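# Six arms hold a cloth above the lanterns

## Task

The arms are mounted on the tabletop (scene frame, metres; heading in degrees counter-clockwise from +x): arm1 at x=-0.87, y=+0.65, z=+0.72 heading -90; arm2 at x=-0.87, y=-0.65, z=+0.72 heading +90; arm3 at x=+0.00, y=+0.65, z=+0.72 heading -90; arm4 at x=+0.00, y=-0.65, z=+0.72 heading +90; arm5 at x=+0.87, y=+0.65, z=+0.72 heading -90; arm6 at x=+0.87, y=-0.65, z=+0.72 heading +90. Grip the cloth at its four handles and hold it motionless. Every part of it must be roughly a hand's width higher than the lantern tops, and seen from above it must cover the painted patch. At the end the cloth must touch nothing. Each lantern must still be upright in its original spot. The task fails if, at the finish, any arm is in contact with the cloth fabric itself or any gripper is holding a lantern.

## Robot and tools

Robots and cameras. There are six identical i2rt Big YAM arms, named arm1 to arm6, mounted at the table positions given in the task. Each has six revolute joints, a two-finger gripper and a wrist camera (armN_cam_wrist). When joints 1 and 6 are at 0 and the hand is level and pointing forward, that camera rides on top of the hand and looks toward the fingertips. Two fixed room cameras, cam_high and cam_low, also watch the scene. The hand can reach about 1.0 m out from the joint-1 axis.

Frame. There is one shared scene frame. Its origin is on the floor and +z is up. "hand" means the point halfway between the fingertips. The hand's z axis runs along the fingers and its y axis is the direction the fingers open. Hand poses are computed from each arm's true foot pose, and that pose is never printed.

execute_actions. The "actions" argument is a list holding either one action or none. An empty list just returns the state and images. An action is an object keyed by arm name ("arm1" to "arm6"). Each arm gets a "joints" object of named absolute targets; these are not offsets. Arms and joints you leave out keep whatever target they had before and may still be pushing toward it. Every named motion starts together, and each may finish at a different moment. Joint names, units, ranges and signs:
- joint1_rad, -2.879 to 2.879: turns the arm about its foot. Positive is counter-clockwise from above, and 0 points along the foot's heading.
- joint2_rad, 0 to 3.141: shoulder. At 0 the upper arm lies roughly level, pointing backward; increasing it lifts the arm and then carries it forward.
- joint3_rad, 0 to 3.019: elbow. At 0 it is fully folded; increasing it opens the elbow.
- joint4_rad, -1.692 to 1.57: hand pitch. Positive tips the fingers up.
- joint5_rad, -1.57 to 1.57: sideways swing of the hand. Positive is toward the arm's right.
- joint6_rad, -2.094 to 2.094: hand roll. Positive is clockwise when viewed from behind the hand.
- gripper_m, 0 to 0.093: gap between the fingertips in metres. Each finger pad can apply roughly 50 to 62 N.
The tolerances for counting a joint as done are ±0.045, 0.14, 0.09, 0.055, 0.03 and 0.035 rad for joints 1 to 6, and ±0.003 m for the gripper. A single action runs for at most 15 s. Because the joints move at different speeds, the hand can sweep out a wide curve between two postures. The optional "cameras" list picks which images come back: the camera names above, or "all". If you omit it or pass null, you get all cameras; [] returns none. Any unknown key, camera name or out-of-range number rejects the whole call, and nothing moves.

Reading results. Each result gives every robot's joint_positions and a joint_status showing how each commanded motion ended. The "pictures" line lists the cameras in the same order as the images.
- off_target: the joint stopped short of its target and may still be pushing.
- contact_stop: the joint dropped its target and now holds where it stopped.
- time_out: the joint ran out of time. It usually holds where it stopped, but a joint that is still pushing keeps a target (its old one, or one limited to 0.375, 0.375, 0.113, 0.225, 0.075 and 0.3 rad from where it stands) and will move on its own if the way clears.
- "joint command not followed", often followed by a "cause:" line: the self- and arm-collision check refused that arm's joint targets. Any gripper target in the same action still runs. The refused joints show not_followed, and the arm may retry them on later actions.
- on_its_own: lists what this call did not command. Its "held at" gives the target a joint is holding, not where the joint actually is.
- MOTOR HOT: a motor has reached 85 °C. At 100 °C an OVER-TEMPERATURE FAULT occurs: that arm and its gripper go limp and fall until they cool. Keys that missed their target then read limit_stop_at_motor_heat; send those targets again afterwards.

wait: "seconds" from 0 to 10. It sends no new command and returns the same information as an empty action.

zoom_image: "camera" is one of the eight camera names. "region" is [x0, y0, x1, y1] in pixels, with (0, 0) at the top-left, and may be at most 504 by 504. It only works on cameras that returned a full image in the latest result. Wrist images are 504x504 fisheye; cam_high is 672x504 and very wide-angle; cam_low is 672x504 and narrower.

read_manual: "section" can only be "licences". It returns licence text and moves nothing.

finished_scene: "scene" is the number of the current scene. It ends that scene for good, once the last command has been held, and reports whether the task succeeded. It may also give the next task. The goal has to still be true at that moment.

Cautions. The simulation keeps running while you compose a reply, and the robots hold their last command in the meantime. An arm does not stop when it touches something; it keeps pushing and can push hard. Steady pushing or holding a load heats motors. To relieve a stuck joint, send it its reported position as the target. A joint carrying a load will slowly sag. A target very close to the current position may produce no movement. The collision check can react too late, and it ignores fingers, gripper housings and wrist cameras when checking between arms. A hard press between two robots fails the task, and a hard hit can too; no state line reports robot-to-robot contact. Knocking a rigid object out of the work area fails the task (cloth does not count). Loose objects may get an occasional small push from outside. Dropping, slipping, slamming or pushing very hard lowers the result.

Each tool is called after "Request:" by a JSON object that holds its "name" and its "arguments".

## Session

Request:
{"name": "execute_actions", "arguments": {"actions": []}}

Scene clock: 0.00 s.
Motor temperatures (°C, as the motors report them): arm1=[22 20 20 22 23 20] | arm2=[20 21 19 21 23 23] | arm3=[21 20 21 19 23 19] | arm4=[20 20 20 21 21 23] | arm5=[19 21 23 20 21 20] | arm6=[23 20 21 22 21 20]
arm1.joint_positions: joint1_rad=+0.008 joint2_rad=+0.423 joint3_rad=+1.474 joint4_rad=-1.528 joint5_rad=+0.016 joint6_rad=-0.009 gripper_m=+0.094
arm1.joint_status: not commanded
arm1.hand: x=-0.8757 y=+0.5372 z=+1.3608 quat_wxyz=(-0.356, -0.611, -0.597, +0.378) (m; scene frame)
arm2.joint_positions: joint1_rad=-0.008 joint2_rad=+0.442 joint3_rad=+1.473 joint4_rad=-1.527 joint5_rad=+0.005 joint6_rad=+0.001 gripper_m=+0.094
arm2.joint_status: not commanded
arm2.hand: x=-0.8710 y=-0.5242 z=+1.3351 quat_wxyz=(-0.358, +0.613, -0.604, -0.362) (m; scene frame)
arm3.joint_positions: joint1_rad=+0.001 joint2_rad=+0.449 joint3_rad=+1.475 joint4_rad=-1.547 joint5_rad=-0.017 joint6_rad=+0.017 gripper_m=+0.095
arm3.joint_status: not commanded
arm3.hand: x=+0.0109 y=+0.5330 z=+1.3529 quat_wxyz=(-0.364, -0.606, -0.615, +0.349) (m; scene frame)
arm4.joint_positions: joint1_rad=+0.003 joint2_rad=+0.439 joint3_rad=+1.478 joint4_rad=-1.550 joint5_rad=-0.013 joint6_rad=+0.001 gripper_m=+0.095
arm4.joint_status: not commanded
arm4.hand: x=-0.0136 y=-0.5369 z=+1.3518 quat_wxyz=(-0.353, +0.624, -0.594, -0.365) (m; scene frame)
arm5.joint_positions: joint1_rad=-0.005 joint2_rad=+0.446 joint3_rad=+1.482 joint4_rad=-1.550 joint5_rad=+0.016 joint6_rad=-0.005 gripper_m=+0.095
arm5.joint_status: not commanded
arm5.hand: x=+0.8625 y=+0.5269 z=+1.3476 quat_wxyz=(-0.357, -0.607, -0.617, +0.350) (m; scene frame)
arm6.joint_positions: joint1_rad=-0.002 joint2_rad=+0.451 joint3_rad=+1.467 joint4_rad=-1.536 joint5_rad=-0.013 joint6_rad=+0.002 gripper_m=+0.094
arm6.joint_status: not commanded
arm6.hand: x=+0.8715 y=-0.5230 z=+1.2879 quat_wxyz=(-0.347, +0.613, -0.611, -0.360) (m; scene frame)
pictures: arm1_cam_wrist, arm2_cam_wrist, arm3_cam_wrist, arm4_cam_wrist, arm5_cam_wrist, arm6_cam_wrist, cam_high, cam_low
Images, in order (width x height): arm1_cam_wrist 504x504, arm2_cam_wrist 504x504, arm3_cam_wrist 504x504, arm4_cam_wrist 504x504, arm5_cam_wrist 504x504, arm6_cam_wrist 504x504, cam_high 672x504, cam_low 672x504.

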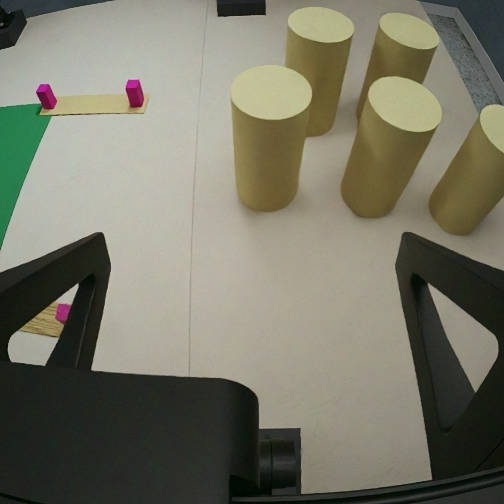

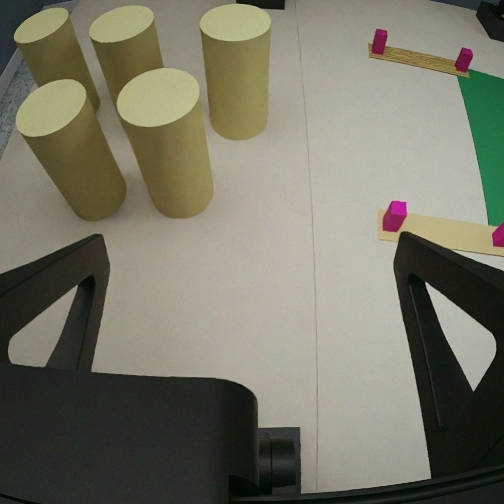

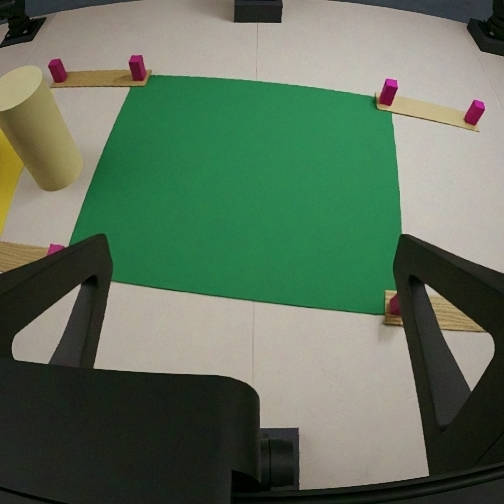

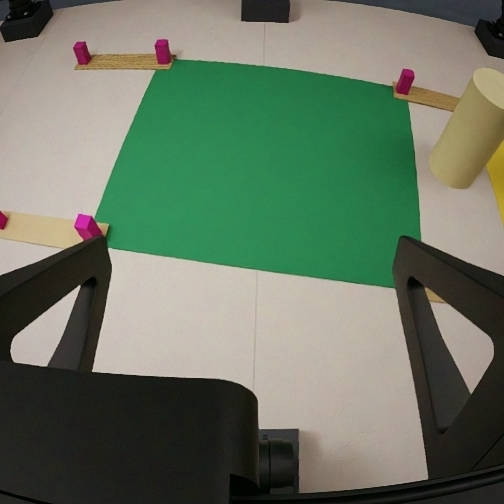

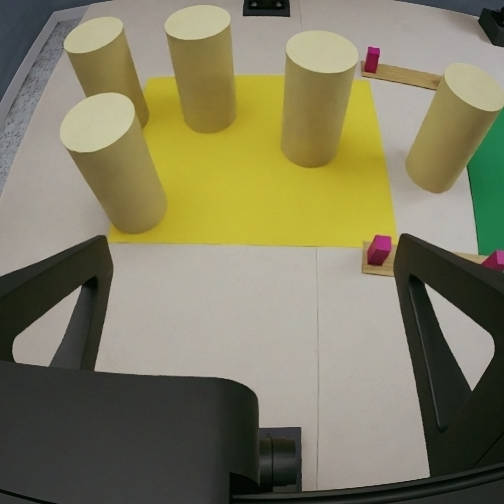

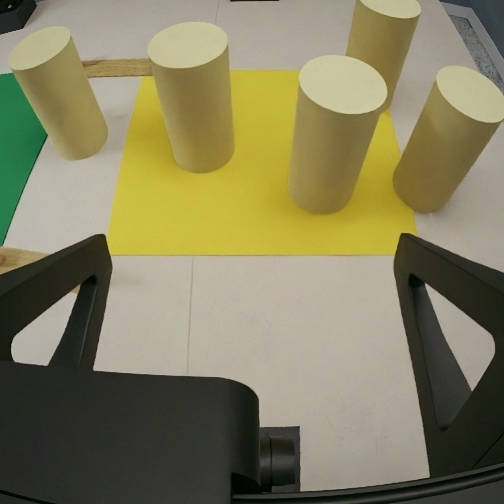

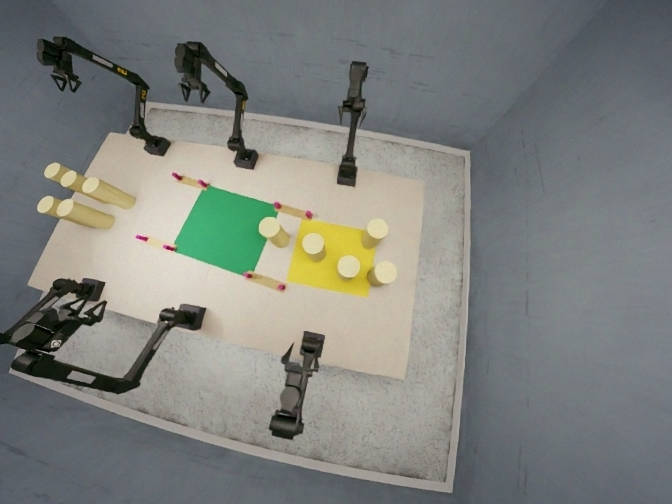

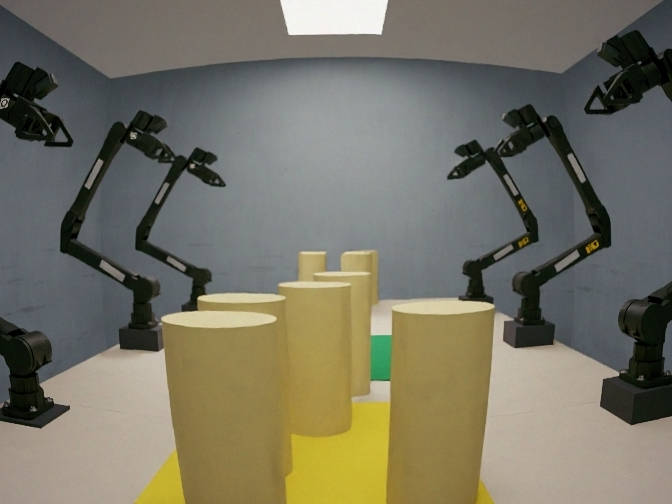

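Request:
{"name": "execute_actions", "arguments": {"actions": [{"arm3":{"joints":{"joint1_rad":-0.79,"joint6_rad":-0.65}},"arm4":{"joints":{"joint1_rad":0.694,"joint6_rad":0.83}},"arm5":{"joints":{"joint1_rad":-0.883,"joint6_rad":-0.74}},"arm6":{"joints":{"joint1_rad":1.03,"joint6_rad":1.17}}}], "cameras": []}}

Request:
{"name": "execute_actions", "arguments": {"actions": [{"arm3":{"joints":{"joint2_rad":1.545,"joint3_rad":0.98,"joint4_rad":-1.005}},"arm4":{"joints":{"joint2_rad":1.895,"joint3_rad":1.464,"joint4_rad":-1.14}},"arm5":{"joints":{"joint2_rad":1.977,"joint3_rad":1.602,"joint4_rad":-1.195}},"arm6":{"joints":{"joint2_rad":2.062,"joint3_rad":1.897,"joint4_rad":-1.405}}}], "cameras": ["arm3_cam_wrist","arm4_cam_wrist","arm5_cam_wrist","arm6_cam_wrist","cam_high"]}}

Scene clock: 105.50 s.
Motor temperatures (°C, as the motors report them): arm1=[22 21 24 22 23 20] | arm2=[20 21 23 21 23 23] | arm3=[21 21 25 19 23 19] | arm4=[20 20 24 21 21 23] | arm5=[19 22 26 21 21 20] | arm6=[23 20 24 22 21 20]
arm1.joint_positions: joint1_rad=+0.008 joint2_rad=+0.423 joint3_rad=+1.474 joint4_rad=-1.528 joint5_rad=+0.016 joint6_rad=-0.009 gripper_m=+0.094
arm1.joint_status: not commanded
arm1.hand: x=-0.8757 y=+0.5372 z=+1.3608 quat_wxyz=(-0.356, -0.611, -0.597, +0.378) (m; scene frame)
arm2.joint_positions: joint1_rad=-0.008 joint2_rad=+0.442 joint3_rad=+1.473 joint4_rad=-1.527 joint5_rad=+0.005 joint6_rad=+0.001 gripper_m=+0.094
arm2.joint_status: not commanded
arm2.hand: x=-0.8710 y=-0.5242 z=+1.3351 quat_wxyz=(-0.358, +0.613, -0.604, -0.362) (m; scene frame)
arm3.joint_positions: joint1_rad=-0.780 joint2_rad=+0.449 joint3_rad=+1.475 joint4_rad=-1.547 joint5_rad=-0.017 joint6_rad=-0.637 gripper_m=+0.095
arm3.joint_status: all done
arm3.hand: x=-0.0757 y=+0.5652 z=+1.3537 quat_wxyz=(-0.048, -0.644, -0.572, +0.505) (m; scene frame)
arm4.joint_positions: joint1_rad=+0.689 joint2_rad=+0.439 joint3_rad=+1.478 joint4_rad=-1.550 joint5_rad=-0.013 joint6_rad=+0.816 gripper_m=+0.095
arm4.joint_status: all done
arm4.hand: x=-0.0858 y=-0.5668 z=+1.3506 quat_wxyz=(-0.009, +0.586, -0.635, -0.503) (m; scene frame)
arm5.joint_positions: joint1_rad=-0.873 joint2_rad=+0.446 joint3_rad=+1.482 joint4_rad=-1.550 joint5_rad=+0.016 joint6_rad=-0.727 gripper_m=+0.095
arm5.joint_status: all done
arm5.hand: x=+0.7722 y=+0.5686 z=+1.3467 quat_wxyz=(+0.005, -0.650, -0.575, +0.497) (m; scene frame)
arm6.joint_positions: joint1_rad=+1.023 joint2_rad=+0.451 joint3_rad=+1.467 joint4_rad=-1.536 joint5_rad=-0.013 joint6_rad=+1.159 gripper_m=+0.094
arm6.joint_status: all done
arm6.hand: x=+0.7653 y=-0.5850 z=+1.2888 quat_wxyz=(+0.160, +0.571, -0.649, -0.477) (m; scene frame)
pictures: none
No camera images: the call's "cameras" was empty. Leave "cameras" out to get every camera's image.

Scene clock: 107.67 s.
Motor temperatures (°C, as the motors report them): arm1=[22 21 24 22 23 20] | arm2=[20 21 23 21 23 23] | arm3=[21 21 25 19 23 19] | arm4=[20 20 24 21 21 23] | arm5=[19 22 26 21 21 20] | arm6=[23 21 25 22 21 20]
arm1.joint_positions: joint1_rad=+0.008 joint2_rad=+0.423 joint3_rad=+1.474 joint4_rad=-1.528 joint5_rad=+0.016 joint6_rad=-0.009 gripper_m=+0.094
arm1.joint_status: not commanded
arm1.hand: x=-0.8757 y=+0.5372 z=+1.3608 quat_wxyz=(-0.356, -0.611, -0.597, +0.378) (m; scene frame)
arm2.joint_positions: joint1_rad=-0.008 joint2_rad=+0.442 joint3_rad=+1.473 joint4_rad=-1.527 joint5_rad=+0.005 joint6_rad=+0.001 gripper_m=+0.094
arm2.joint_status: not commanded
arm2.hand: x=-0.8710 y=-0.5242 z=+1.3351 quat_wxyz=(-0.358, +0.613, -0.604, -0.362) (m; scene frame)
arm3.joint_positions: joint1_rad=-0.780 joint2_rad=+1.547 joint3_rad=+0.971 joint4_rad=-1.019 joint5_rad=-0.017 joint6_rad=-0.637 gripper_m=+0.095
arm3.joint_status: all done
arm3.hand: x=-0.2717 y=+0.3642 z=+0.8542 quat_wxyz=(-0.007, -0.752, -0.660, -0.006) (m; scene frame)
arm4.joint_positions: joint1_rad=+0.689 joint2_rad=+1.889 joint3_rad=+1.454 joint4_rad=-1.151 joint5_rad=-0.013 joint6_rad=+0.817 gripper_m=+0.095
arm4.joint_status: all done
arm4.hand: x=-0.3636 y=-0.2406 z=+0.8487 quat_wxyz=(+0.000, +0.672, -0.740, +0.011) (m; scene frame)
arm5.joint_positions: joint1_rad=-0.873 joint2_rad=+1.966 joint3_rad=+1.589 joint4_rad=-1.202 joint5_rad=+0.016 joint6_rad=-0.728 gripper_m=+0.095
arm5.joint_status: all done
arm5.hand: x=+0.4330 y=+0.2618 z=+0.8439 quat_wxyz=(+0.007, -0.745, -0.667, -0.012) (m; scene frame)
arm6.joint_positions: joint1_rad=+1.023 joint2_rad=+2.064 joint3_rad=+1.877 joint4_rad=-1.405 joint5_rad=-0.013 joint6_rad=+1.161 gripper_m=+0.094
arm6.joint_status: all done
arm6.hand: x=+0.3296 y=-0.3246 z=+0.8467 quat_wxyz=(+0.006, +0.658, -0.753, +0.011) (m; scene frame)
pictures: arm3_cam_wrist, arm4_cam_wrist, arm5_cam_wrist, arm6_cam_wrist, cam_high
Images, in order (width x height): arm3_cam_wrist 504x504, arm4_cam_wrist 504x504, arm5_cam_wrist 504x504, arm6_cam_wrist 504x504, cam_high 672x504.

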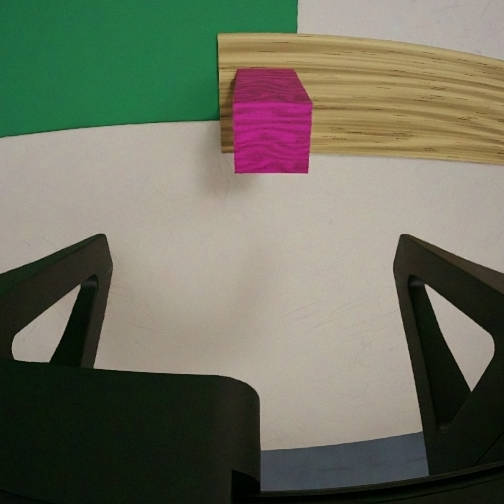

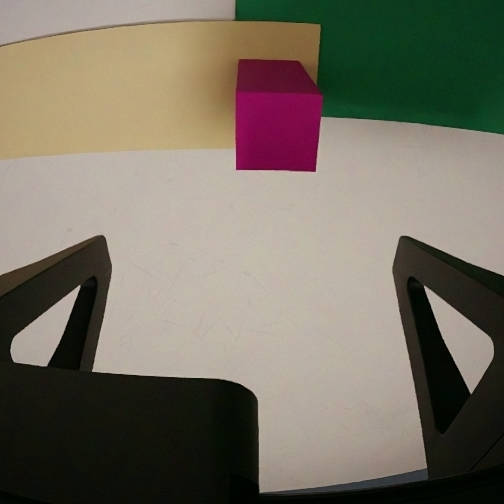

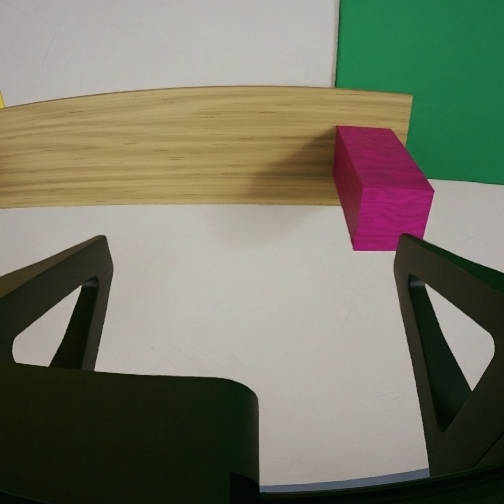

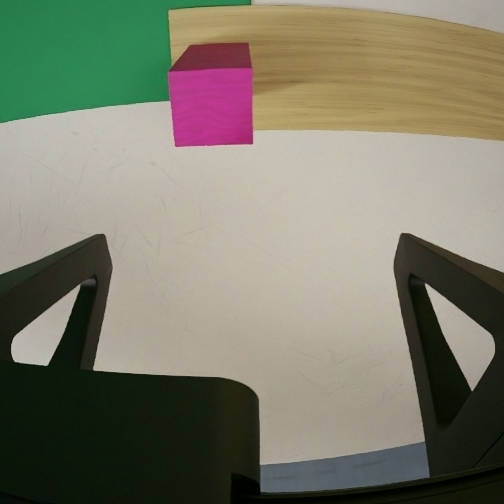

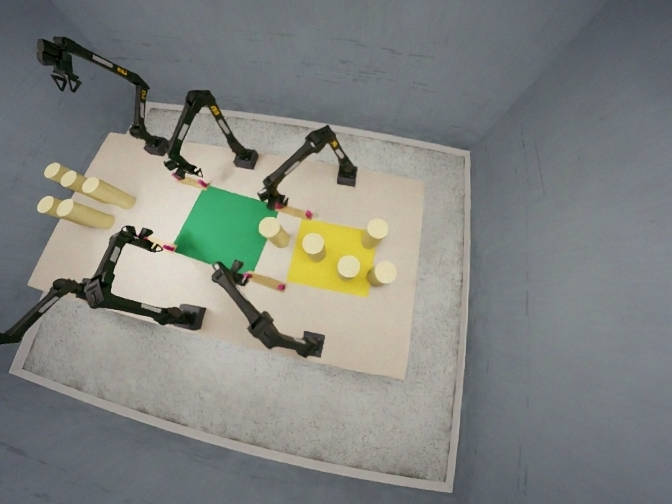

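Request:
{"name": "execute_actions", "arguments": {"actions": [{"arm4":{"joints":{"joint1_rad":0.655}},"arm5":{"joints":{"joint1_rad":-1.0,"joint6_rad":-0.86,"joint3_rad":1.66}},"arm6":{"joints":{"joint1_rad":1.0,"joint3_rad":1.94}}}], "cameras": []}}

Request:
{"name": "execute_actions", "arguments": {"actions": [{"arm3":{"joints":{"joint2_rad":1.75,"joint3_rad":0.935,"joint4_rad":-0.755}},"arm4":{"joints":{"joint2_rad":2.015,"joint3_rad":1.384,"joint4_rad":-0.94}},"arm5":{"joints":{"joint2_rad":2.13,"joint3_rad":1.619,"joint4_rad":-1.06}},"arm6":{"joints":{"joint2_rad":2.195,"joint3_rad":1.887,"joint4_rad":-1.263}}}], "cameras": ["arm3_cam_wrist","arm4_cam_wrist","arm5_cam_wrist","arm6_cam_wrist"]}}

Scene clock: 138.67 s.
Motor temperatures (°C, as the motors report them): arm1=[22 21 24 22 23 20] | arm2=[20 21 23 21 23 23] | arm3=[21 21 26 19 23 19] | arm4=[20 22 25 21 21 23] | arm5=[20 24 27 20 21 20] | arm6=[23 23 26 22 21 20]
arm1.joint_positions: joint1_rad=+0.008 joint2_rad=+0.423 joint3_rad=+1.474 joint4_rad=-1.528 joint5_rad=+0.016 joint6_rad=-0.009 gripper_m=+0.094
arm1.joint_status: not commanded
arm1.hand: x=-0.8757 y=+0.5372 z=+1.3608 quat_wxyz=(-0.356, -0.611, -0.597, +0.378) (m; scene frame)
arm2.joint_positions: joint1_rad=-0.008 joint2_rad=+0.442 joint3_rad=+1.473 joint4_rad=-1.527 joint5_rad=+0.005 joint6_rad=+0.001 gripper_m=+0.094
arm2.joint_status: not commanded
arm2.hand: x=-0.8710 y=-0.5242 z=+1.3351 quat_wxyz=(-0.358, +0.613, -0.604, -0.362) (m; scene frame)
arm3.joint_positions: joint1_rad=-0.780 joint2_rad=+1.547 joint3_rad=+0.971 joint4_rad=-1.019 joint5_rad=-0.017 joint6_rad=-0.637 gripper_m=+0.095
arm3.joint_status: not commanded
arm3.hand: x=-0.2717 y=+0.3642 z=+0.8542 quat_wxyz=(-0.007, -0.752, -0.660, -0.006) (m; scene frame)
arm4.joint_positions: joint1_rad=+0.655 joint2_rad=+1.889 joint3_rad=+1.454 joint4_rad=-1.151 joint5_rad=-0.013 joint6_rad=+0.817 gripper_m=+0.095
arm4.joint_status: all done
arm4.hand: x=-0.3491 y=-0.2282 z=+0.8490 quat_wxyz=(+0.000, +0.659, -0.752, +0.010) (m; scene frame)
arm5.joint_positions: joint1_rad=-1.012 joint2_rad=+1.966 joint3_rad=+1.609 joint4_rad=-1.202 joint5_rad=+0.016 joint6_rad=-0.847 gripper_m=+0.095
arm5.joint_status: all done
arm5.hand: x=+0.3773 y=+0.3217 z=+0.8506 quat_wxyz=(+0.008, -0.752, -0.660, -0.003) (m; scene frame)
arm6.joint_positions: joint1_rad=+1.006 joint2_rad=+2.064 joint3_rad=+1.877 joint4_rad=-1.405 joint5_rad=-0.013 joint6_rad=+1.161 gripper_m=+0.094
arm6.joint_status: all done
arm6.hand: x=+0.3354 y=-0.3152 z=+0.8466 quat_wxyz=(+0.006, +0.652, -0.758, +0.011) (m; scene frame)
pictures: none
No camera images: the call's "cameras" was empty. Leave "cameras" out to get every camera's image.

Scene clock: 140.23 s.
Motor temperatures (°C, as the motors report them): arm1=[22 21 24 22 23 20] | arm2=[20 21 23 21 23 23] | arm3=[21 21 25 19 23 19] | arm4=[20 22 25 21 21 23] | arm5=[20 24 27 20 21 20] | arm6=[23 23 26 22 21 20]
arm1.joint_positions: joint1_rad=+0.008 joint2_rad=+0.423 joint3_rad=+1.474 joint4_rad=-1.528 joint5_rad=+0.016 joint6_rad=-0.009 gripper_m=+0.094
arm1.joint_status: not commanded
arm1.hand: x=-0.8757 y=+0.5372 z=+1.3608 quat_wxyz=(-0.356, -0.611, -0.597, +0.378) (m; scene frame)
arm2.joint_positions: joint1_rad=-0.008 joint2_rad=+0.442 joint3_rad=+1.473 joint4_rad=-1.527 joint5_rad=+0.005 joint6_rad=+0.001 gripper_m=+0.094
arm2.joint_status: not commanded
arm2.hand: x=-0.8710 y=-0.5242 z=+1.3351 quat_wxyz=(-0.358, +0.613, -0.604, -0.362) (m; scene frame)
arm3.joint_positions: joint1_rad=-0.780 joint2_rad=+1.760 joint3_rad=+0.932 joint4_rad=-0.769 joint5_rad=-0.017 joint6_rad=-0.637 gripper_m=+0.095
arm3.joint_status: all done
arm3.hand: x=-0.2844 y=+0.3515 z=+0.7603 quat_wxyz=(-0.007, -0.751, -0.660, -0.007) (m; scene frame)
arm4.joint_positions: joint1_rad=+0.655 joint2_rad=+2.019 joint3_rad=+1.374 joint4_rad=-0.958 joint5_rad=-0.013 joint6_rad=+0.817 gripper_m=+0.095
arm4.joint_status: all done
arm4.hand: x=-0.3460 y=-0.2300 z=+0.7537 quat_wxyz=(+0.000, +0.659, -0.752, +0.019) (m; scene frame)
arm5.joint_positions: joint1_rad=-1.012 joint2_rad=+2.137 joint3_rad=+1.609 joint4_rad=-1.073 joint5_rad=+0.016 joint6_rad=-0.847 gripper_m=+0.095
arm5.joint_status: all done
arm5.hand: x=+0.3672 y=+0.3148 z=+0.7516 quat_wxyz=(+0.005, -0.751, -0.660, -0.024) (m; scene frame)
arm6.joint_positions: joint1_rad=+1.006 joint2_rad=+2.207 joint3_rad=+1.877 joint4_rad=-1.275 joint5_rad=-0.013 joint6_rad=+1.161 gripper_m=+0.094
arm6.joint_status: all done
arm6.hand: x=+0.3152 y=-0.3030 z=+0.7566 quat_wxyz=(+0.004, +0.652, -0.758, +0.017) (m; scene frame)
pictures: arm3_cam_wrist, arm4_cam_wrist, arm5_cam_wrist, arm6_cam_wrist
Images, in order (width x height): arm3_cam_wrist 504x504, arm4_cam_wrist 504x504, arm5_cam_wrist 504x504, arm6_cam_wrist 504x504.

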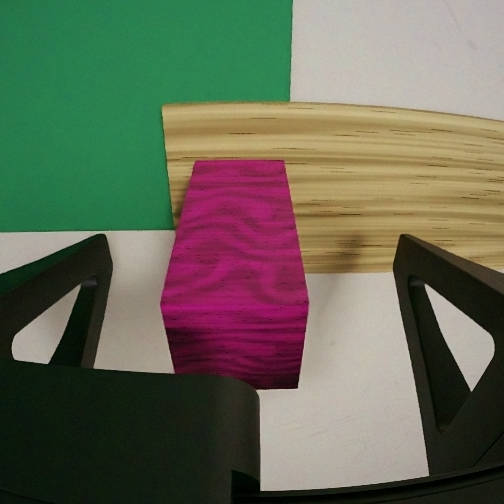

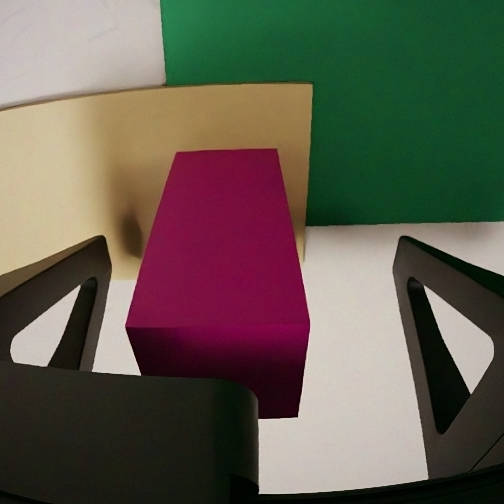

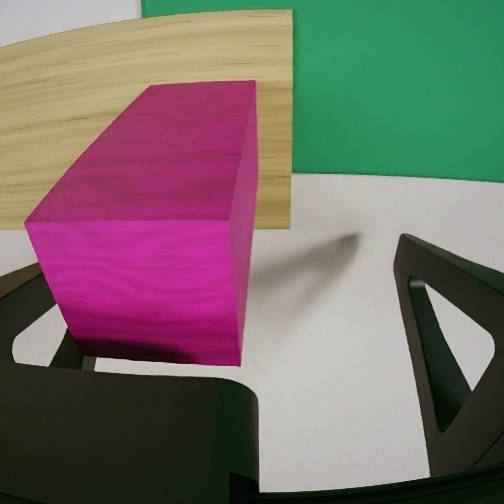

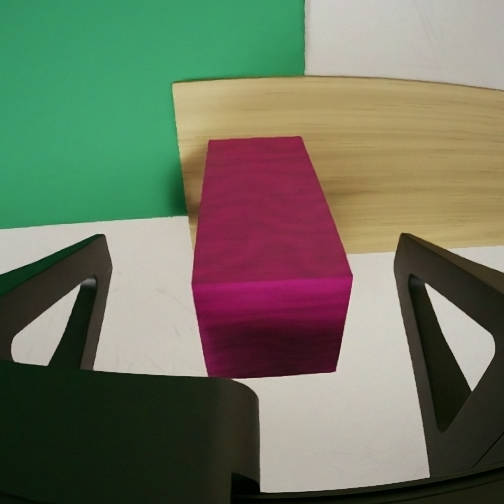

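Request:
{"name": "execute_actions", "arguments": {"actions": [{"arm5":{"joints":{"joint1_rad":-0.955}},"arm6":{"joints":{"joint1_rad":0.98}}}], "cameras": ["arm5_cam_wrist","arm6_cam_wrist"]}}

Request:
{"name": "execute_actions", "arguments": {"actions": [{"arm3":{"joints":{"gripper_m":0.01}},"arm4":{"joints":{"gripper_m":0.01}},"arm5":{"joints":{"gripper_m":0.01}},"arm6":{"joints":{"gripper_m":0.01}}}], "cameras": ["arm3_cam_wrist","arm4_cam_wrist","arm5_cam_wrist","arm6_cam_wrist"]}}

Scene clock: 148.43 s.
Motor temperatures (°C, as the motors report them): arm1=[22 21 24 22 23 20] | arm2=[20 21 23 21 23 23] | arm3=[21 22 25 19 23 19] | arm4=[20 23 25 21 21 23] | arm5=[20 24 27 20 21 20] | arm6=[23 23 26 22 21 20]
arm1.joint_positions: joint1_rad=+0.008 joint2_rad=+0.423 joint3_rad=+1.474 joint4_rad=-1.528 joint5_rad=+0.016 joint6_rad=-0.009 gripper_m=+0.094
arm1.joint_status: not commanded
arm1.hand: x=-0.8757 y=+0.5372 z=+1.3608 quat_wxyz=(-0.356, -0.611, -0.597, +0.378) (m; scene frame)
arm2.joint_positions: joint1_rad=-0.008 joint2_rad=+0.442 joint3_rad=+1.473 joint4_rad=-1.527 joint5_rad=+0.005 joint6_rad=+0.001 gripper_m=+0.094
arm2.joint_status: not commanded
arm2.hand: x=-0.8710 y=-0.5242 z=+1.3351 quat_wxyz=(-0.358, +0.613, -0.604, -0.362) (m; scene frame)
arm3.joint_positions: joint1_rad=-0.780 joint2_rad=+1.760 joint3_rad=+0.932 joint4_rad=-0.769 joint5_rad=-0.017 joint6_rad=-0.637 gripper_m=+0.095
arm3.joint_status: not commanded
arm3.hand: x=-0.2844 y=+0.3515 z=+0.7603 quat_wxyz=(-0.007, -0.751, -0.660, -0.007) (m; scene frame)
arm4.joint_positions: joint1_rad=+0.655 joint2_rad=+2.019 joint3_rad=+1.374 joint4_rad=-0.958 joint5_rad=-0.013 joint6_rad=+0.817 gripper_m=+0.095
arm4.joint_status: not commanded
arm4.hand: x=-0.3460 y=-0.2300 z=+0.7537 quat_wxyz=(+0.000, +0.659, -0.752, +0.019) (m; scene frame)
arm5.joint_positions: joint1_rad=-0.954 joint2_rad=+2.137 joint3_rad=+1.609 joint4_rad=-1.073 joint5_rad=+0.016 joint6_rad=-0.848 gripper_m=+0.095
arm5.joint_status: all done
arm5.hand: x=+0.3872 y=+0.2866 z=+0.7517 quat_wxyz=(+0.005, -0.732, -0.681, -0.024) (m; scene frame)
arm6.joint_positions: joint1_rad=+0.985 joint2_rad=+2.207 joint3_rad=+1.877 joint4_rad=-1.275 joint5_rad=-0.013 joint6_rad=+1.161 gripper_m=+0.094
arm6.joint_status: all done
arm6.hand: x=+0.3226 y=-0.2915 z=+0.7565 quat_wxyz=(+0.005, +0.644, -0.765, +0.017) (m; scene frame)
pictures: arm5_cam_wrist, arm6_cam_wrist
Images, in order (width x height): arm5_cam_wrist 504x504, arm6_cam_wrist 504x504.

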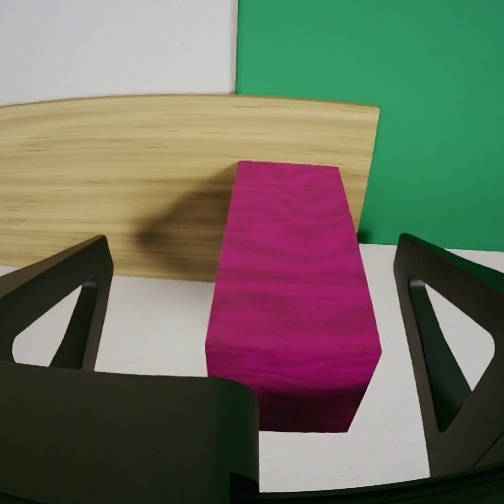

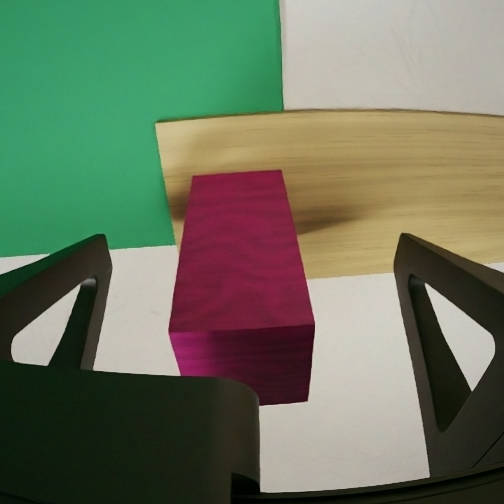

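Scene clock: 149.17 s.
Motor temperatures (°C, as the motors report them): arm1=[22 21 24 22 23 20] | arm2=[20 21 23 21 23 23] | arm3=[21 22 25 19 23 19] | arm4=[20 23 25 21 21 23] | arm5=[20 25 27 20 21 20] | arm6=[23 23 26 22 21 20]
arm1.joint_positions: joint1_rad=+0.008 joint2_rad=+0.423 joint3_rad=+1.474 joint4_rad=-1.528 joint5_rad=+0.016 joint6_rad=-0.009 gripper_m=+0.094
arm1.joint_status: not commanded
arm1.hand: x=-0.8757 y=+0.5372 z=+1.3608 quat_wxyz=(-0.356, -0.611, -0.597, +0.378) (m; scene frame)
arm2.joint_positions: joint1_rad=-0.008 joint2_rad=+0.442 joint3_rad=+1.473 joint4_rad=-1.527 joint5_rad=+0.005 joint6_rad=+0.001 gripper_m=+0.094
arm2.joint_status: not commanded
arm2.hand: x=-0.8710 y=-0.5242 z=+1.3351 quat_wxyz=(-0.358, +0.613, -0.604, -0.362) (m; scene frame)
arm3.joint_positions: joint1_rad=-0.780 joint2_rad=+1.760 joint3_rad=+0.932 joint4_rad=-0.769 joint5_rad=-0.022 joint6_rad=-0.638 gripper_m=+0.029
arm3.joint_status: gripper_m off_target (ended at +0.029, target +0.010)
arm3.hand: x=-0.2838 y=+0.3509 z=+0.7603 quat_wxyz=(-0.009, -0.751, -0.660, -0.007) (m; scene frame)
arm4.joint_positions: joint1_rad=+0.655 joint2_rad=+2.019 joint3_rad=+1.374 joint4_rad=-0.954 joint5_rad=-0.015 joint6_rad=+0.818 gripper_m=+0.029
arm4.joint_status: gripper_m off_target (ended at +0.029, target +0.010)
arm4.hand: x=-0.3469 y=-0.2293 z=+0.7539 quat_wxyz=(+0.001, +0.659, -0.752, +0.016) (m; scene frame)
arm5.joint_positions: joint1_rad=-0.954 joint2_rad=+2.137 joint3_rad=+1.609 joint4_rad=-1.068 joint5_rad=+0.021 joint6_rad=-0.850 gripper_m=+0.029
arm5.joint_status: gripper_m off_target (ended at +0.029, target +0.010)
arm5.hand: x=+0.3858 y=+0.2865 z=+0.7516 quat_wxyz=(+0.007, -0.731, -0.682, -0.022) (m; scene frame)
arm6.joint_positions: joint1_rad=+0.985 joint2_rad=+2.207 joint3_rad=+1.877 joint4_rad=-1.271 joint5_rad=-0.013 joint6_rad=+1.167 gripper_m=+0.030
arm6.joint_status: gripper_m off_target (ended at +0.030, target +0.010)
arm6.hand: x=+0.3218 y=-0.2910 z=+0.7565 quat_wxyz=(+0.005, +0.641, -0.767, +0.016) (m; scene frame)
pictures: arm3_cam_wrist, arm4_cam_wrist, arm5_cam_wrist, arm6_cam_wrist
Images, in order (width x height): arm3_cam_wrist 504x504, arm4_cam_wrist 504x504, arm5_cam_wrist 504x504, arm6_cam_wrist 504x504.

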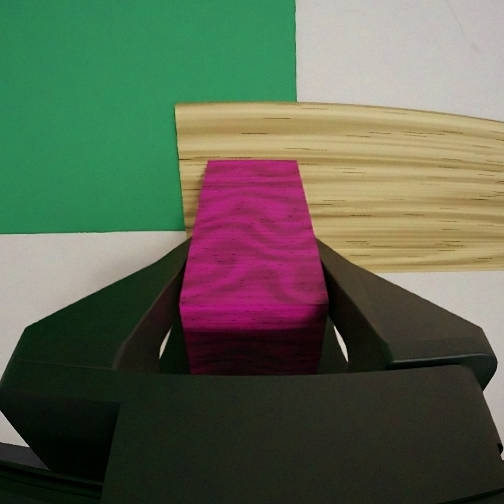

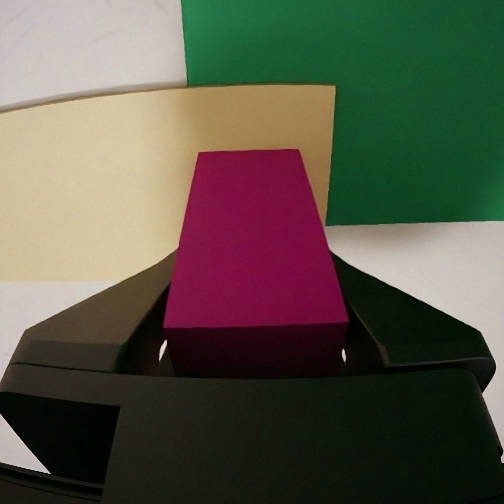

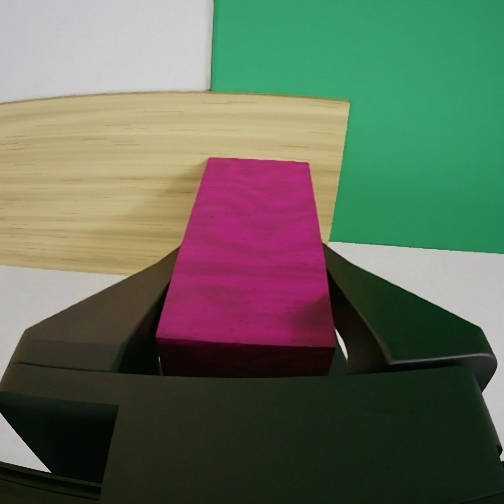

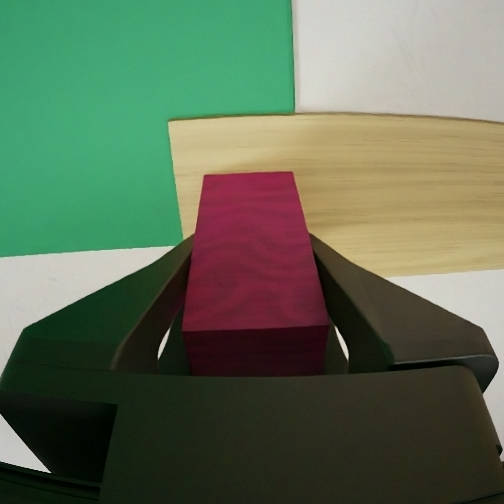

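Request:
{"name": "execute_actions", "arguments": {"actions": [{"arm3":{"joints":{"joint1_rad":-0.82,"joint2_rad":1.335,"joint3_rad":1.11,"joint4_rad":-1.07}},"arm4":{"joints":{"joint1_rad":0.69,"joint2_rad":1.653,"joint3_rad":1.47,"joint4_rad":-1.107}},"arm5":{"joints":{"joint1_rad":-0.985,"joint2_rad":1.825,"joint3_rad":1.71,"joint4_rad":-1.18}},"arm6":{"joints":{"joint1_rad":1.01,"joint2_rad":1.985,"joint3_rad":2.1,"joint4_rad":-1.405}}}], "cameras": ["cam_high","cam_low"]}}

Request:
{"name": "execute_actions", "arguments": {"actions": [{"arm3":{"joints":{"joint2_rad":1.175,"joint3_rad":1.475,"joint4_rad":-1.29}},"arm4":{"joints":{"joint2_rad":1.497,"joint3_rad":1.785,"joint4_rad":-1.28}},"arm5":{"joints":{"joint2_rad":1.687,"joint3_rad":2.025,"joint4_rad":-1.33}},"arm6":{"joints":{"joint2_rad":1.82,"joint3_rad":2.31,"joint4_rad":-1.33}}}], "cameras": ["cam_high","cam_low"]}}

Scene clock: 187.03 s.
Motor temperatures (°C, as the motors report them): arm1=[22 21 25 22 23 20] | arm2=[20 21 24 21 23 23] | arm3=[21 22 25 19 23 19] | arm4=[20 24 25 21 21 23] | arm5=[19 26 28 20 22 20] | arm6=[23 24 27 22 21 20]
arm1.joint_positions: joint1_rad=+0.008 joint2_rad=+0.423 joint3_rad=+1.474 joint4_rad=-1.528 joint5_rad=+0.016 joint6_rad=-0.009 gripper_m=+0.094
arm1.joint_status: not commanded
arm1.hand: x=-0.8757 y=+0.5372 z=+1.3608 quat_wxyz=(-0.356, -0.611, -0.597, +0.378) (m; scene frame)
arm2.joint_positions: joint1_rad=-0.008 joint2_rad=+0.442 joint3_rad=+1.473 joint4_rad=-1.527 joint5_rad=+0.005 joint6_rad=+0.001 gripper_m=+0.094
arm2.joint_status: not commanded
arm2.hand: x=-0.8710 y=-0.5242 z=+1.3351 quat_wxyz=(-0.358, +0.613, -0.604, -0.362) (m; scene frame)
arm3.joint_positions: joint1_rad=-0.803 joint2_rad=+1.341 joint3_rad=+1.075 joint4_rad=-1.062 joint5_rad=-0.024 joint6_rad=-0.639 gripper_m=+0.029
arm3.joint_status: all done
arm3.hand: x=-0.3004 y=+0.3468 z=+0.9732 quat_wxyz=(-0.020, -0.751, -0.647, +0.127) (m; scene frame)
arm4.joint_positions: joint1_rad=+0.677 joint2_rad=+1.653 joint3_rad=+1.450 joint4_rad=-1.094 joint5_rad=-0.005 joint6_rad=+0.819 gripper_m=+0.029
arm4.joint_status: all done
arm4.hand: x=-0.3681 y=-0.2252 z=+0.9749 quat_wxyz=(-0.007, +0.662, -0.737, -0.133) (m; scene frame)
arm5.joint_positions: joint1_rad=-0.976 joint2_rad=+1.812 joint3_rad=+1.692 joint4_rad=-1.161 joint5_rad=+0.021 joint6_rad=-0.850 gripper_m=+0.029
arm5.joint_status: all done
arm5.hand: x=+0.3573 y=+0.2823 z=+0.9762 quat_wxyz=(+0.025, -0.733, -0.666, +0.134) (m; scene frame)
arm6.joint_positions: joint1_rad=+1.000 joint2_rad=+1.979 joint3_rad=+2.064 joint4_rad=-1.390 joint5_rad=-0.012 joint6_rad=+1.167 gripper_m=+0.029
arm6.joint_status: all done
arm6.hand: x=+0.2971 y=-0.2858 z=+0.9777 quat_wxyz=(+0.048, +0.642, -0.755, -0.126) (m; scene frame)
pictures: cam_high, cam_low
Images, in order (width x height): cam_high 672x504, cam_low 672x504.

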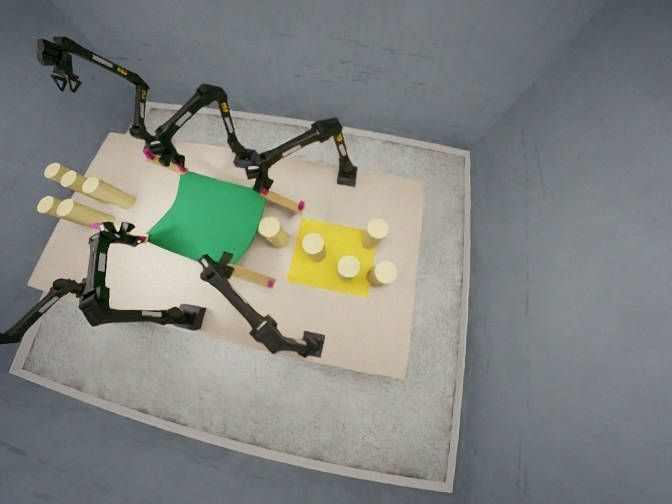

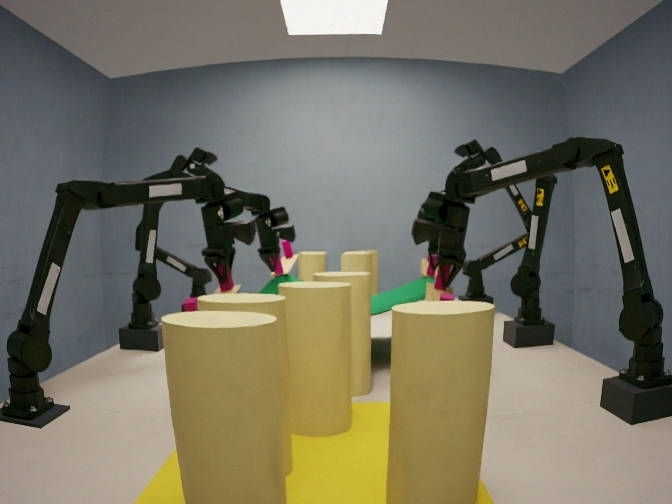

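Scene clock: 188.43 s.
Motor temperatures (°C, as the motors report them): arm1=[22 21 25 22 23 20] | arm2=[20 21 24 21 23 23] | arm3=[21 22 26 19 23 19] | arm4=[20 24 26 21 21 23] | arm5=[19 26 28 20 22 20] | arm6=[23 24 27 22 21 20]
arm1.joint_positions: joint1_rad=+0.008 joint2_rad=+0.423 joint3_rad=+1.474 joint4_rad=-1.528 joint5_rad=+0.016 joint6_rad=-0.009 gripper_m=+0.094
arm1.joint_status: not commanded
arm1.hand: x=-0.8757 y=+0.5372 z=+1.3608 quat_wxyz=(-0.356, -0.611, -0.597, +0.378) (m; scene frame)
arm2.joint_positions: joint1_rad=-0.008 joint2_rad=+0.442 joint3_rad=+1.473 joint4_rad=-1.527 joint5_rad=+0.005 joint6_rad=+0.001 gripper_m=+0.094
arm2.joint_status: not commanded
arm2.hand: x=-0.8710 y=-0.5242 z=+1.3351 quat_wxyz=(-0.358, +0.613, -0.604, -0.362) (m; scene frame)
arm3.joint_positions: joint1_rad=-0.803 joint2_rad=+1.181 joint3_rad=+1.441 joint4_rad=-1.284 joint5_rad=-0.023 joint6_rad=-0.639 gripper_m=+0.029
arm3.joint_status: all done
arm3.hand: x=-0.3040 y=+0.3426 z=+1.1924 quat_wxyz=(-0.029, -0.727, -0.629, +0.275) (m; scene frame)
arm4.joint_positions: joint1_rad=+0.677 joint2_rad=+1.499 joint3_rad=+1.763 joint4_rad=-1.269 joint5_rad=-0.005 joint6_rad=+0.819 gripper_m=+0.029
arm4.joint_status: all done
arm4.hand: x=-0.3724 y=-0.2248 z=+1.1916 quat_wxyz=(-0.010, +0.643, -0.714, -0.276) (m; scene frame)
arm5.joint_positions: joint1_rad=-0.976 joint2_rad=+1.678 joint3_rad=+1.991 joint4_rad=-1.314 joint5_rad=+0.021 joint6_rad=-0.852 gripper_m=+0.029
arm5.joint_status: all done
arm5.hand: x=+0.3558 y=+0.2815 z=+1.1861 quat_wxyz=(+0.040, -0.712, -0.647, +0.271) (m; scene frame)
arm6.joint_positions: joint1_rad=+1.000 joint2_rad=+1.817 joint3_rad=+2.264 joint4_rad=-1.343 joint5_rad=-0.012 joint6_rad=+1.167 gripper_m=+0.029
arm6.joint_status: all done
arm6.hand: x=+0.3000 y=-0.2862 z=+1.1858 quat_wxyz=(+0.106, +0.611, -0.718, -0.315) (m; scene frame)
pictures: cam_high, cam_low
Images, in order (width x height): cam_high 672x504, cam_low 672x504.

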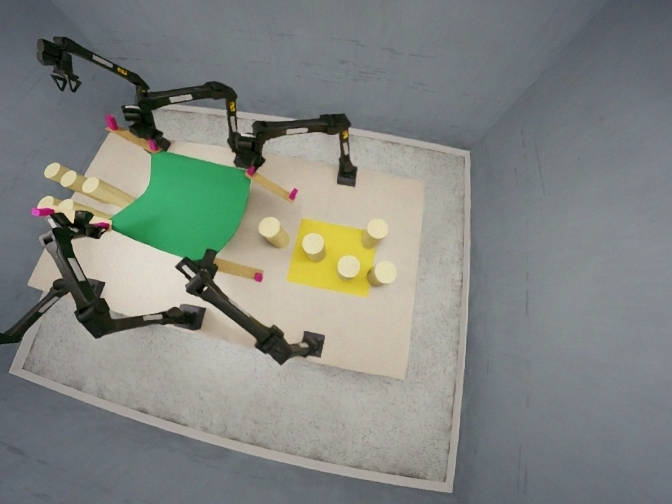

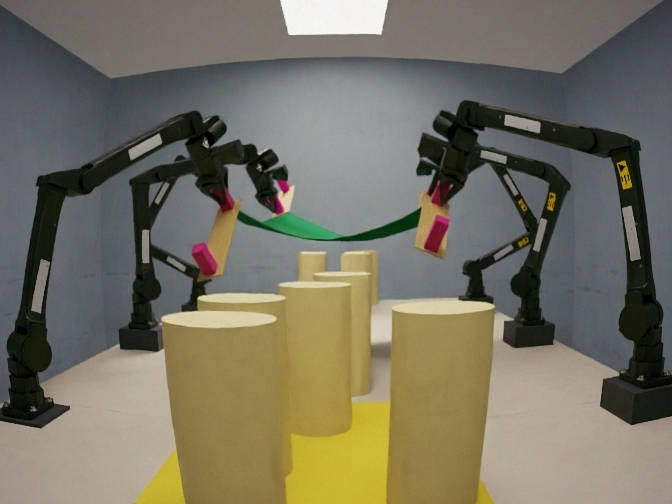

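Request:
{"name": "execute_actions", "arguments": {"actions": [{"arm3":{"joints":{"joint1_rad":-0.38,"joint2_rad":1.055,"joint3_rad":1.41,"joint4_rad":-1.335,"joint6_rad":-0.37}},"arm4":{"joints":{"joint1_rad":0.353,"joint2_rad":0.95,"joint3_rad":1.35,"joint4_rad":-1.38,"joint6_rad":0.37}},"arm5":{"joints":{"joint1_rad":-0.78,"joint2_rad":1.306,"joint3_rad":1.605,"joint4_rad":-1.28,"joint6_rad":-0.78}},"arm6":{"joints":{"joint1_rad":0.80,"joint2_rad":1.288,"joint3_rad":1.76,"joint4_rad":-1.45,"joint6_rad":0.85}}}], "cameras": ["cam_high","cam_low"]}}

Request:
{"name": "execute_actions", "arguments": {"actions": [{"arm3":{"joints":{"joint1_rad":0.148,"joint2_rad":1.006,"joint3_rad":1.38,"joint4_rad":-1.354,"joint6_rad":0.16}},"arm4":{"joints":{"joint1_rad":-0.244,"joint2_rad":0.915,"joint3_rad":1.33,"joint4_rad":-1.395,"joint6_rad":-0.23}},"arm5":{"joints":{"joint1_rad":-0.39,"joint2_rad":1.03,"joint3_rad":1.395,"joint4_rad":-1.345,"joint6_rad":-0.37}},"arm6":{"joints":{"joint1_rad":0.39,"joint2_rad":1.015,"joint3_rad":1.56,"joint4_rad":-1.525,"joint6_rad":0.41}}}], "cameras": ["cam_high","cam_low"]}}

Scene clock: 218.40 s.
Motor temperatures (°C, as the motors report them): arm1=[22 21 25 22 23 20] | arm2=[20 21 24 21 23 23] | arm3=[21 21 30 19 23 19] | arm4=[20 23 29 21 21 23] | arm5=[20 25 31 20 22 20] | arm6=[23 24 29 22 21 20]
arm1.joint_positions: joint1_rad=+0.008 joint2_rad=+0.423 joint3_rad=+1.474 joint4_rad=-1.528 joint5_rad=+0.016 joint6_rad=-0.009 gripper_m=+0.094
arm1.joint_status: not commanded
arm1.hand: x=-0.8757 y=+0.5372 z=+1.3608 quat_wxyz=(-0.356, -0.611, -0.597, +0.378) (m; scene frame)
arm2.joint_positions: joint1_rad=-0.008 joint2_rad=+0.442 joint3_rad=+1.473 joint4_rad=-1.527 joint5_rad=+0.005 joint6_rad=+0.001 gripper_m=+0.094
arm2.joint_status: not commanded
arm2.hand: x=-0.8710 y=-0.5242 z=+1.3351 quat_wxyz=(-0.358, +0.613, -0.604, -0.362) (m; scene frame)
arm3.joint_positions: joint1_rad=-0.379 joint2_rad=+1.057 joint3_rad=+1.399 joint4_rad=-1.330 joint5_rad=-0.030 joint6_rad=-0.379 gripper_m=+0.029
arm3.joint_status: all done
arm3.hand: x=-0.1302 y=+0.2875 z=+1.2130 quat_wxyz=(-0.127, -0.668, -0.684, +0.264) (m; scene frame)
arm4.joint_positions: joint1_rad=+0.343 joint2_rad=+0.955 joint3_rad=+1.341 joint4_rad=-1.368 joint5_rad=-0.005 joint6_rad=+0.380 gripper_m=+0.029
arm4.joint_status: all done
arm4.hand: x=-0.1339 y=-0.3277 z=+1.2079 quat_wxyz=(-0.119, +0.677, -0.676, -0.265) (m; scene frame)
arm5.joint_positions: joint1_rad=-0.771 joint2_rad=+1.299 joint3_rad=+1.603 joint4_rad=-1.289 joint5_rad=+0.017 joint6_rad=-0.798 gripper_m=+0.029
arm5.joint_status: all done
arm5.hand: x=+0.5353 y=+0.2888 z=+1.2011 quat_wxyz=(+0.001, -0.660, -0.697, +0.281) (m; scene frame)
arm6.joint_positions: joint1_rad=+0.796 joint2_rad=+1.304 joint3_rad=+1.756 joint4_rad=-1.442 joint5_rad=-0.012 joint6_rad=+0.868 gripper_m=+0.029
arm6.joint_status: all done
arm6.hand: x=+0.5378 y=-0.3249 z=+1.2051 quat_wxyz=(+0.022, +0.654, -0.699, -0.287) (m; scene frame)
pictures: cam_high, cam_low
Images, in order (width x height): cam_high 672x504, cam_low 672x504.

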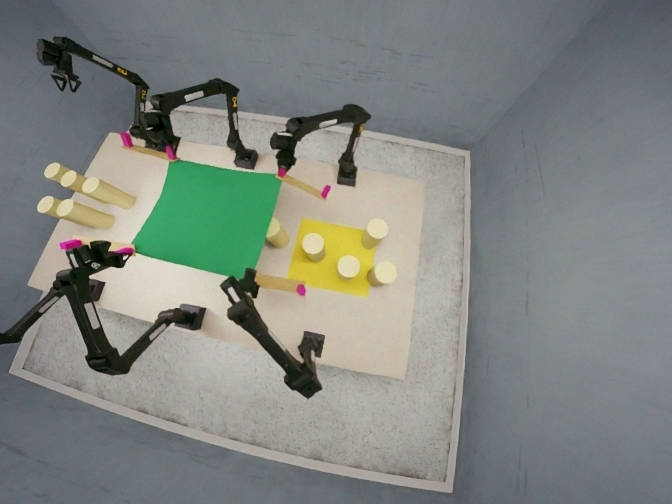

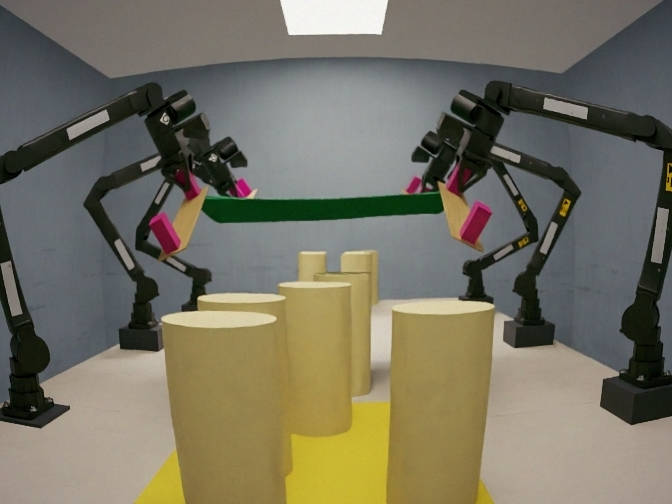

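Scene clock: 220.00 s.
Motor temperatures (°C, as the motors report them): arm1=[22 21 25 22 23 20] | arm2=[20 21 24 21 23 23] | arm3=[21 21 30 19 23 19] | arm4=[20 23 29 21 21 23] | arm5=[20 25 30 20 22 20] | arm6=[23 24 29 22 21 20]
arm1.joint_positions: joint1_rad=+0.008 joint2_rad=+0.423 joint3_rad=+1.474 joint4_rad=-1.528 joint5_rad=+0.016 joint6_rad=-0.009 gripper_m=+0.094
arm1.joint_status: not commanded
arm1.hand: x=-0.8757 y=+0.5372 z=+1.3608 quat_wxyz=(-0.356, -0.611, -0.597, +0.378) (m; scene frame)
arm2.joint_positions: joint1_rad=-0.008 joint2_rad=+0.442 joint3_rad=+1.473 joint4_rad=-1.527 joint5_rad=+0.005 joint6_rad=+0.001 gripper_m=+0.094
arm2.joint_status: not commanded
arm2.hand: x=-0.8710 y=-0.5242 z=+1.3351 quat_wxyz=(-0.358, +0.613, -0.604, -0.362) (m; scene frame)
arm3.joint_positions: joint1_rad=+0.146 joint2_rad=+1.020 joint3_rad=+1.375 joint4_rad=-1.344 joint5_rad=-0.026 joint6_rad=+0.153 gripper_m=+0.029
arm3.joint_status: all done
arm3.hand: x=+0.0683 y=+0.2838 z=+1.2100 quat_wxyz=(-0.238, -0.671, -0.683, +0.165) (m; scene frame)
arm4.joint_positions: joint1_rad=-0.243 joint2_rad=+0.929 joint3_rad=+1.322 joint4_rad=-1.380 joint5_rad=-0.005 joint6_rad=-0.223 gripper_m=+0.029
arm4.joint_status: all done
arm4.hand: x=+0.0648 y=-0.3216 z=+1.2078 quat_wxyz=(-0.248, +0.682, -0.671, -0.154) (m; scene frame)
arm5.joint_positions: joint1_rad=-0.395 joint2_rad=+1.027 joint3_rad=+1.389 joint4_rad=-1.326 joint5_rad=+0.019 joint6_rad=-0.390 gripper_m=+0.029
arm5.joint_status: all done
arm5.hand: x=+0.7259 y=+0.2910 z=+1.2038 quat_wxyz=(-0.112, -0.669, -0.683, +0.270) (m; scene frame)
arm6.joint_positions: joint1_rad=+0.396 joint2_rad=+1.019 joint3_rad=+1.559 joint4_rad=-1.507 joint5_rad=-0.018 joint6_rad=+0.431 gripper_m=+0.029
arm6.joint_status: all done
arm6.hand: x=+0.7351 y=-0.3288 z=+1.2115 quat_wxyz=(-0.097, +0.666, -0.684, -0.281) (m; scene frame)
pictures: cam_high, cam_low
Images, in order (width x height): cam_high 672x504, cam_low 672x504.

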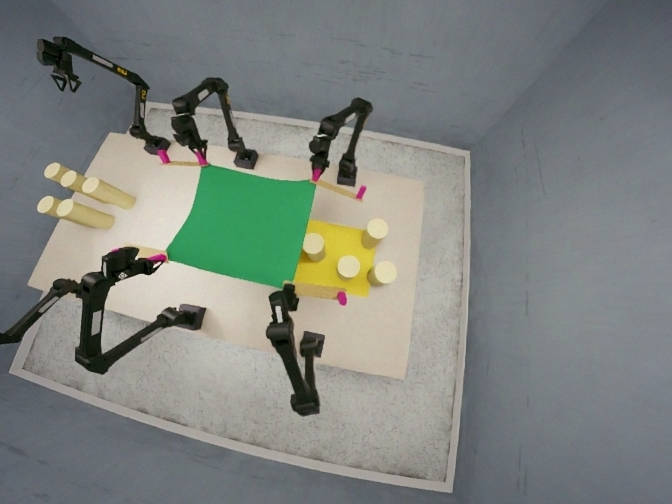

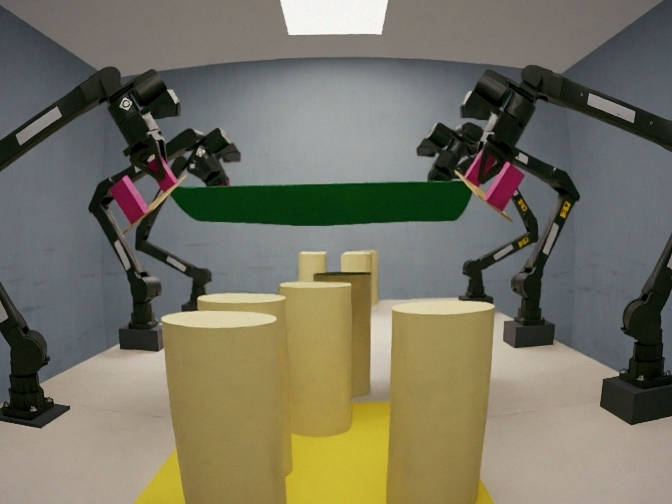

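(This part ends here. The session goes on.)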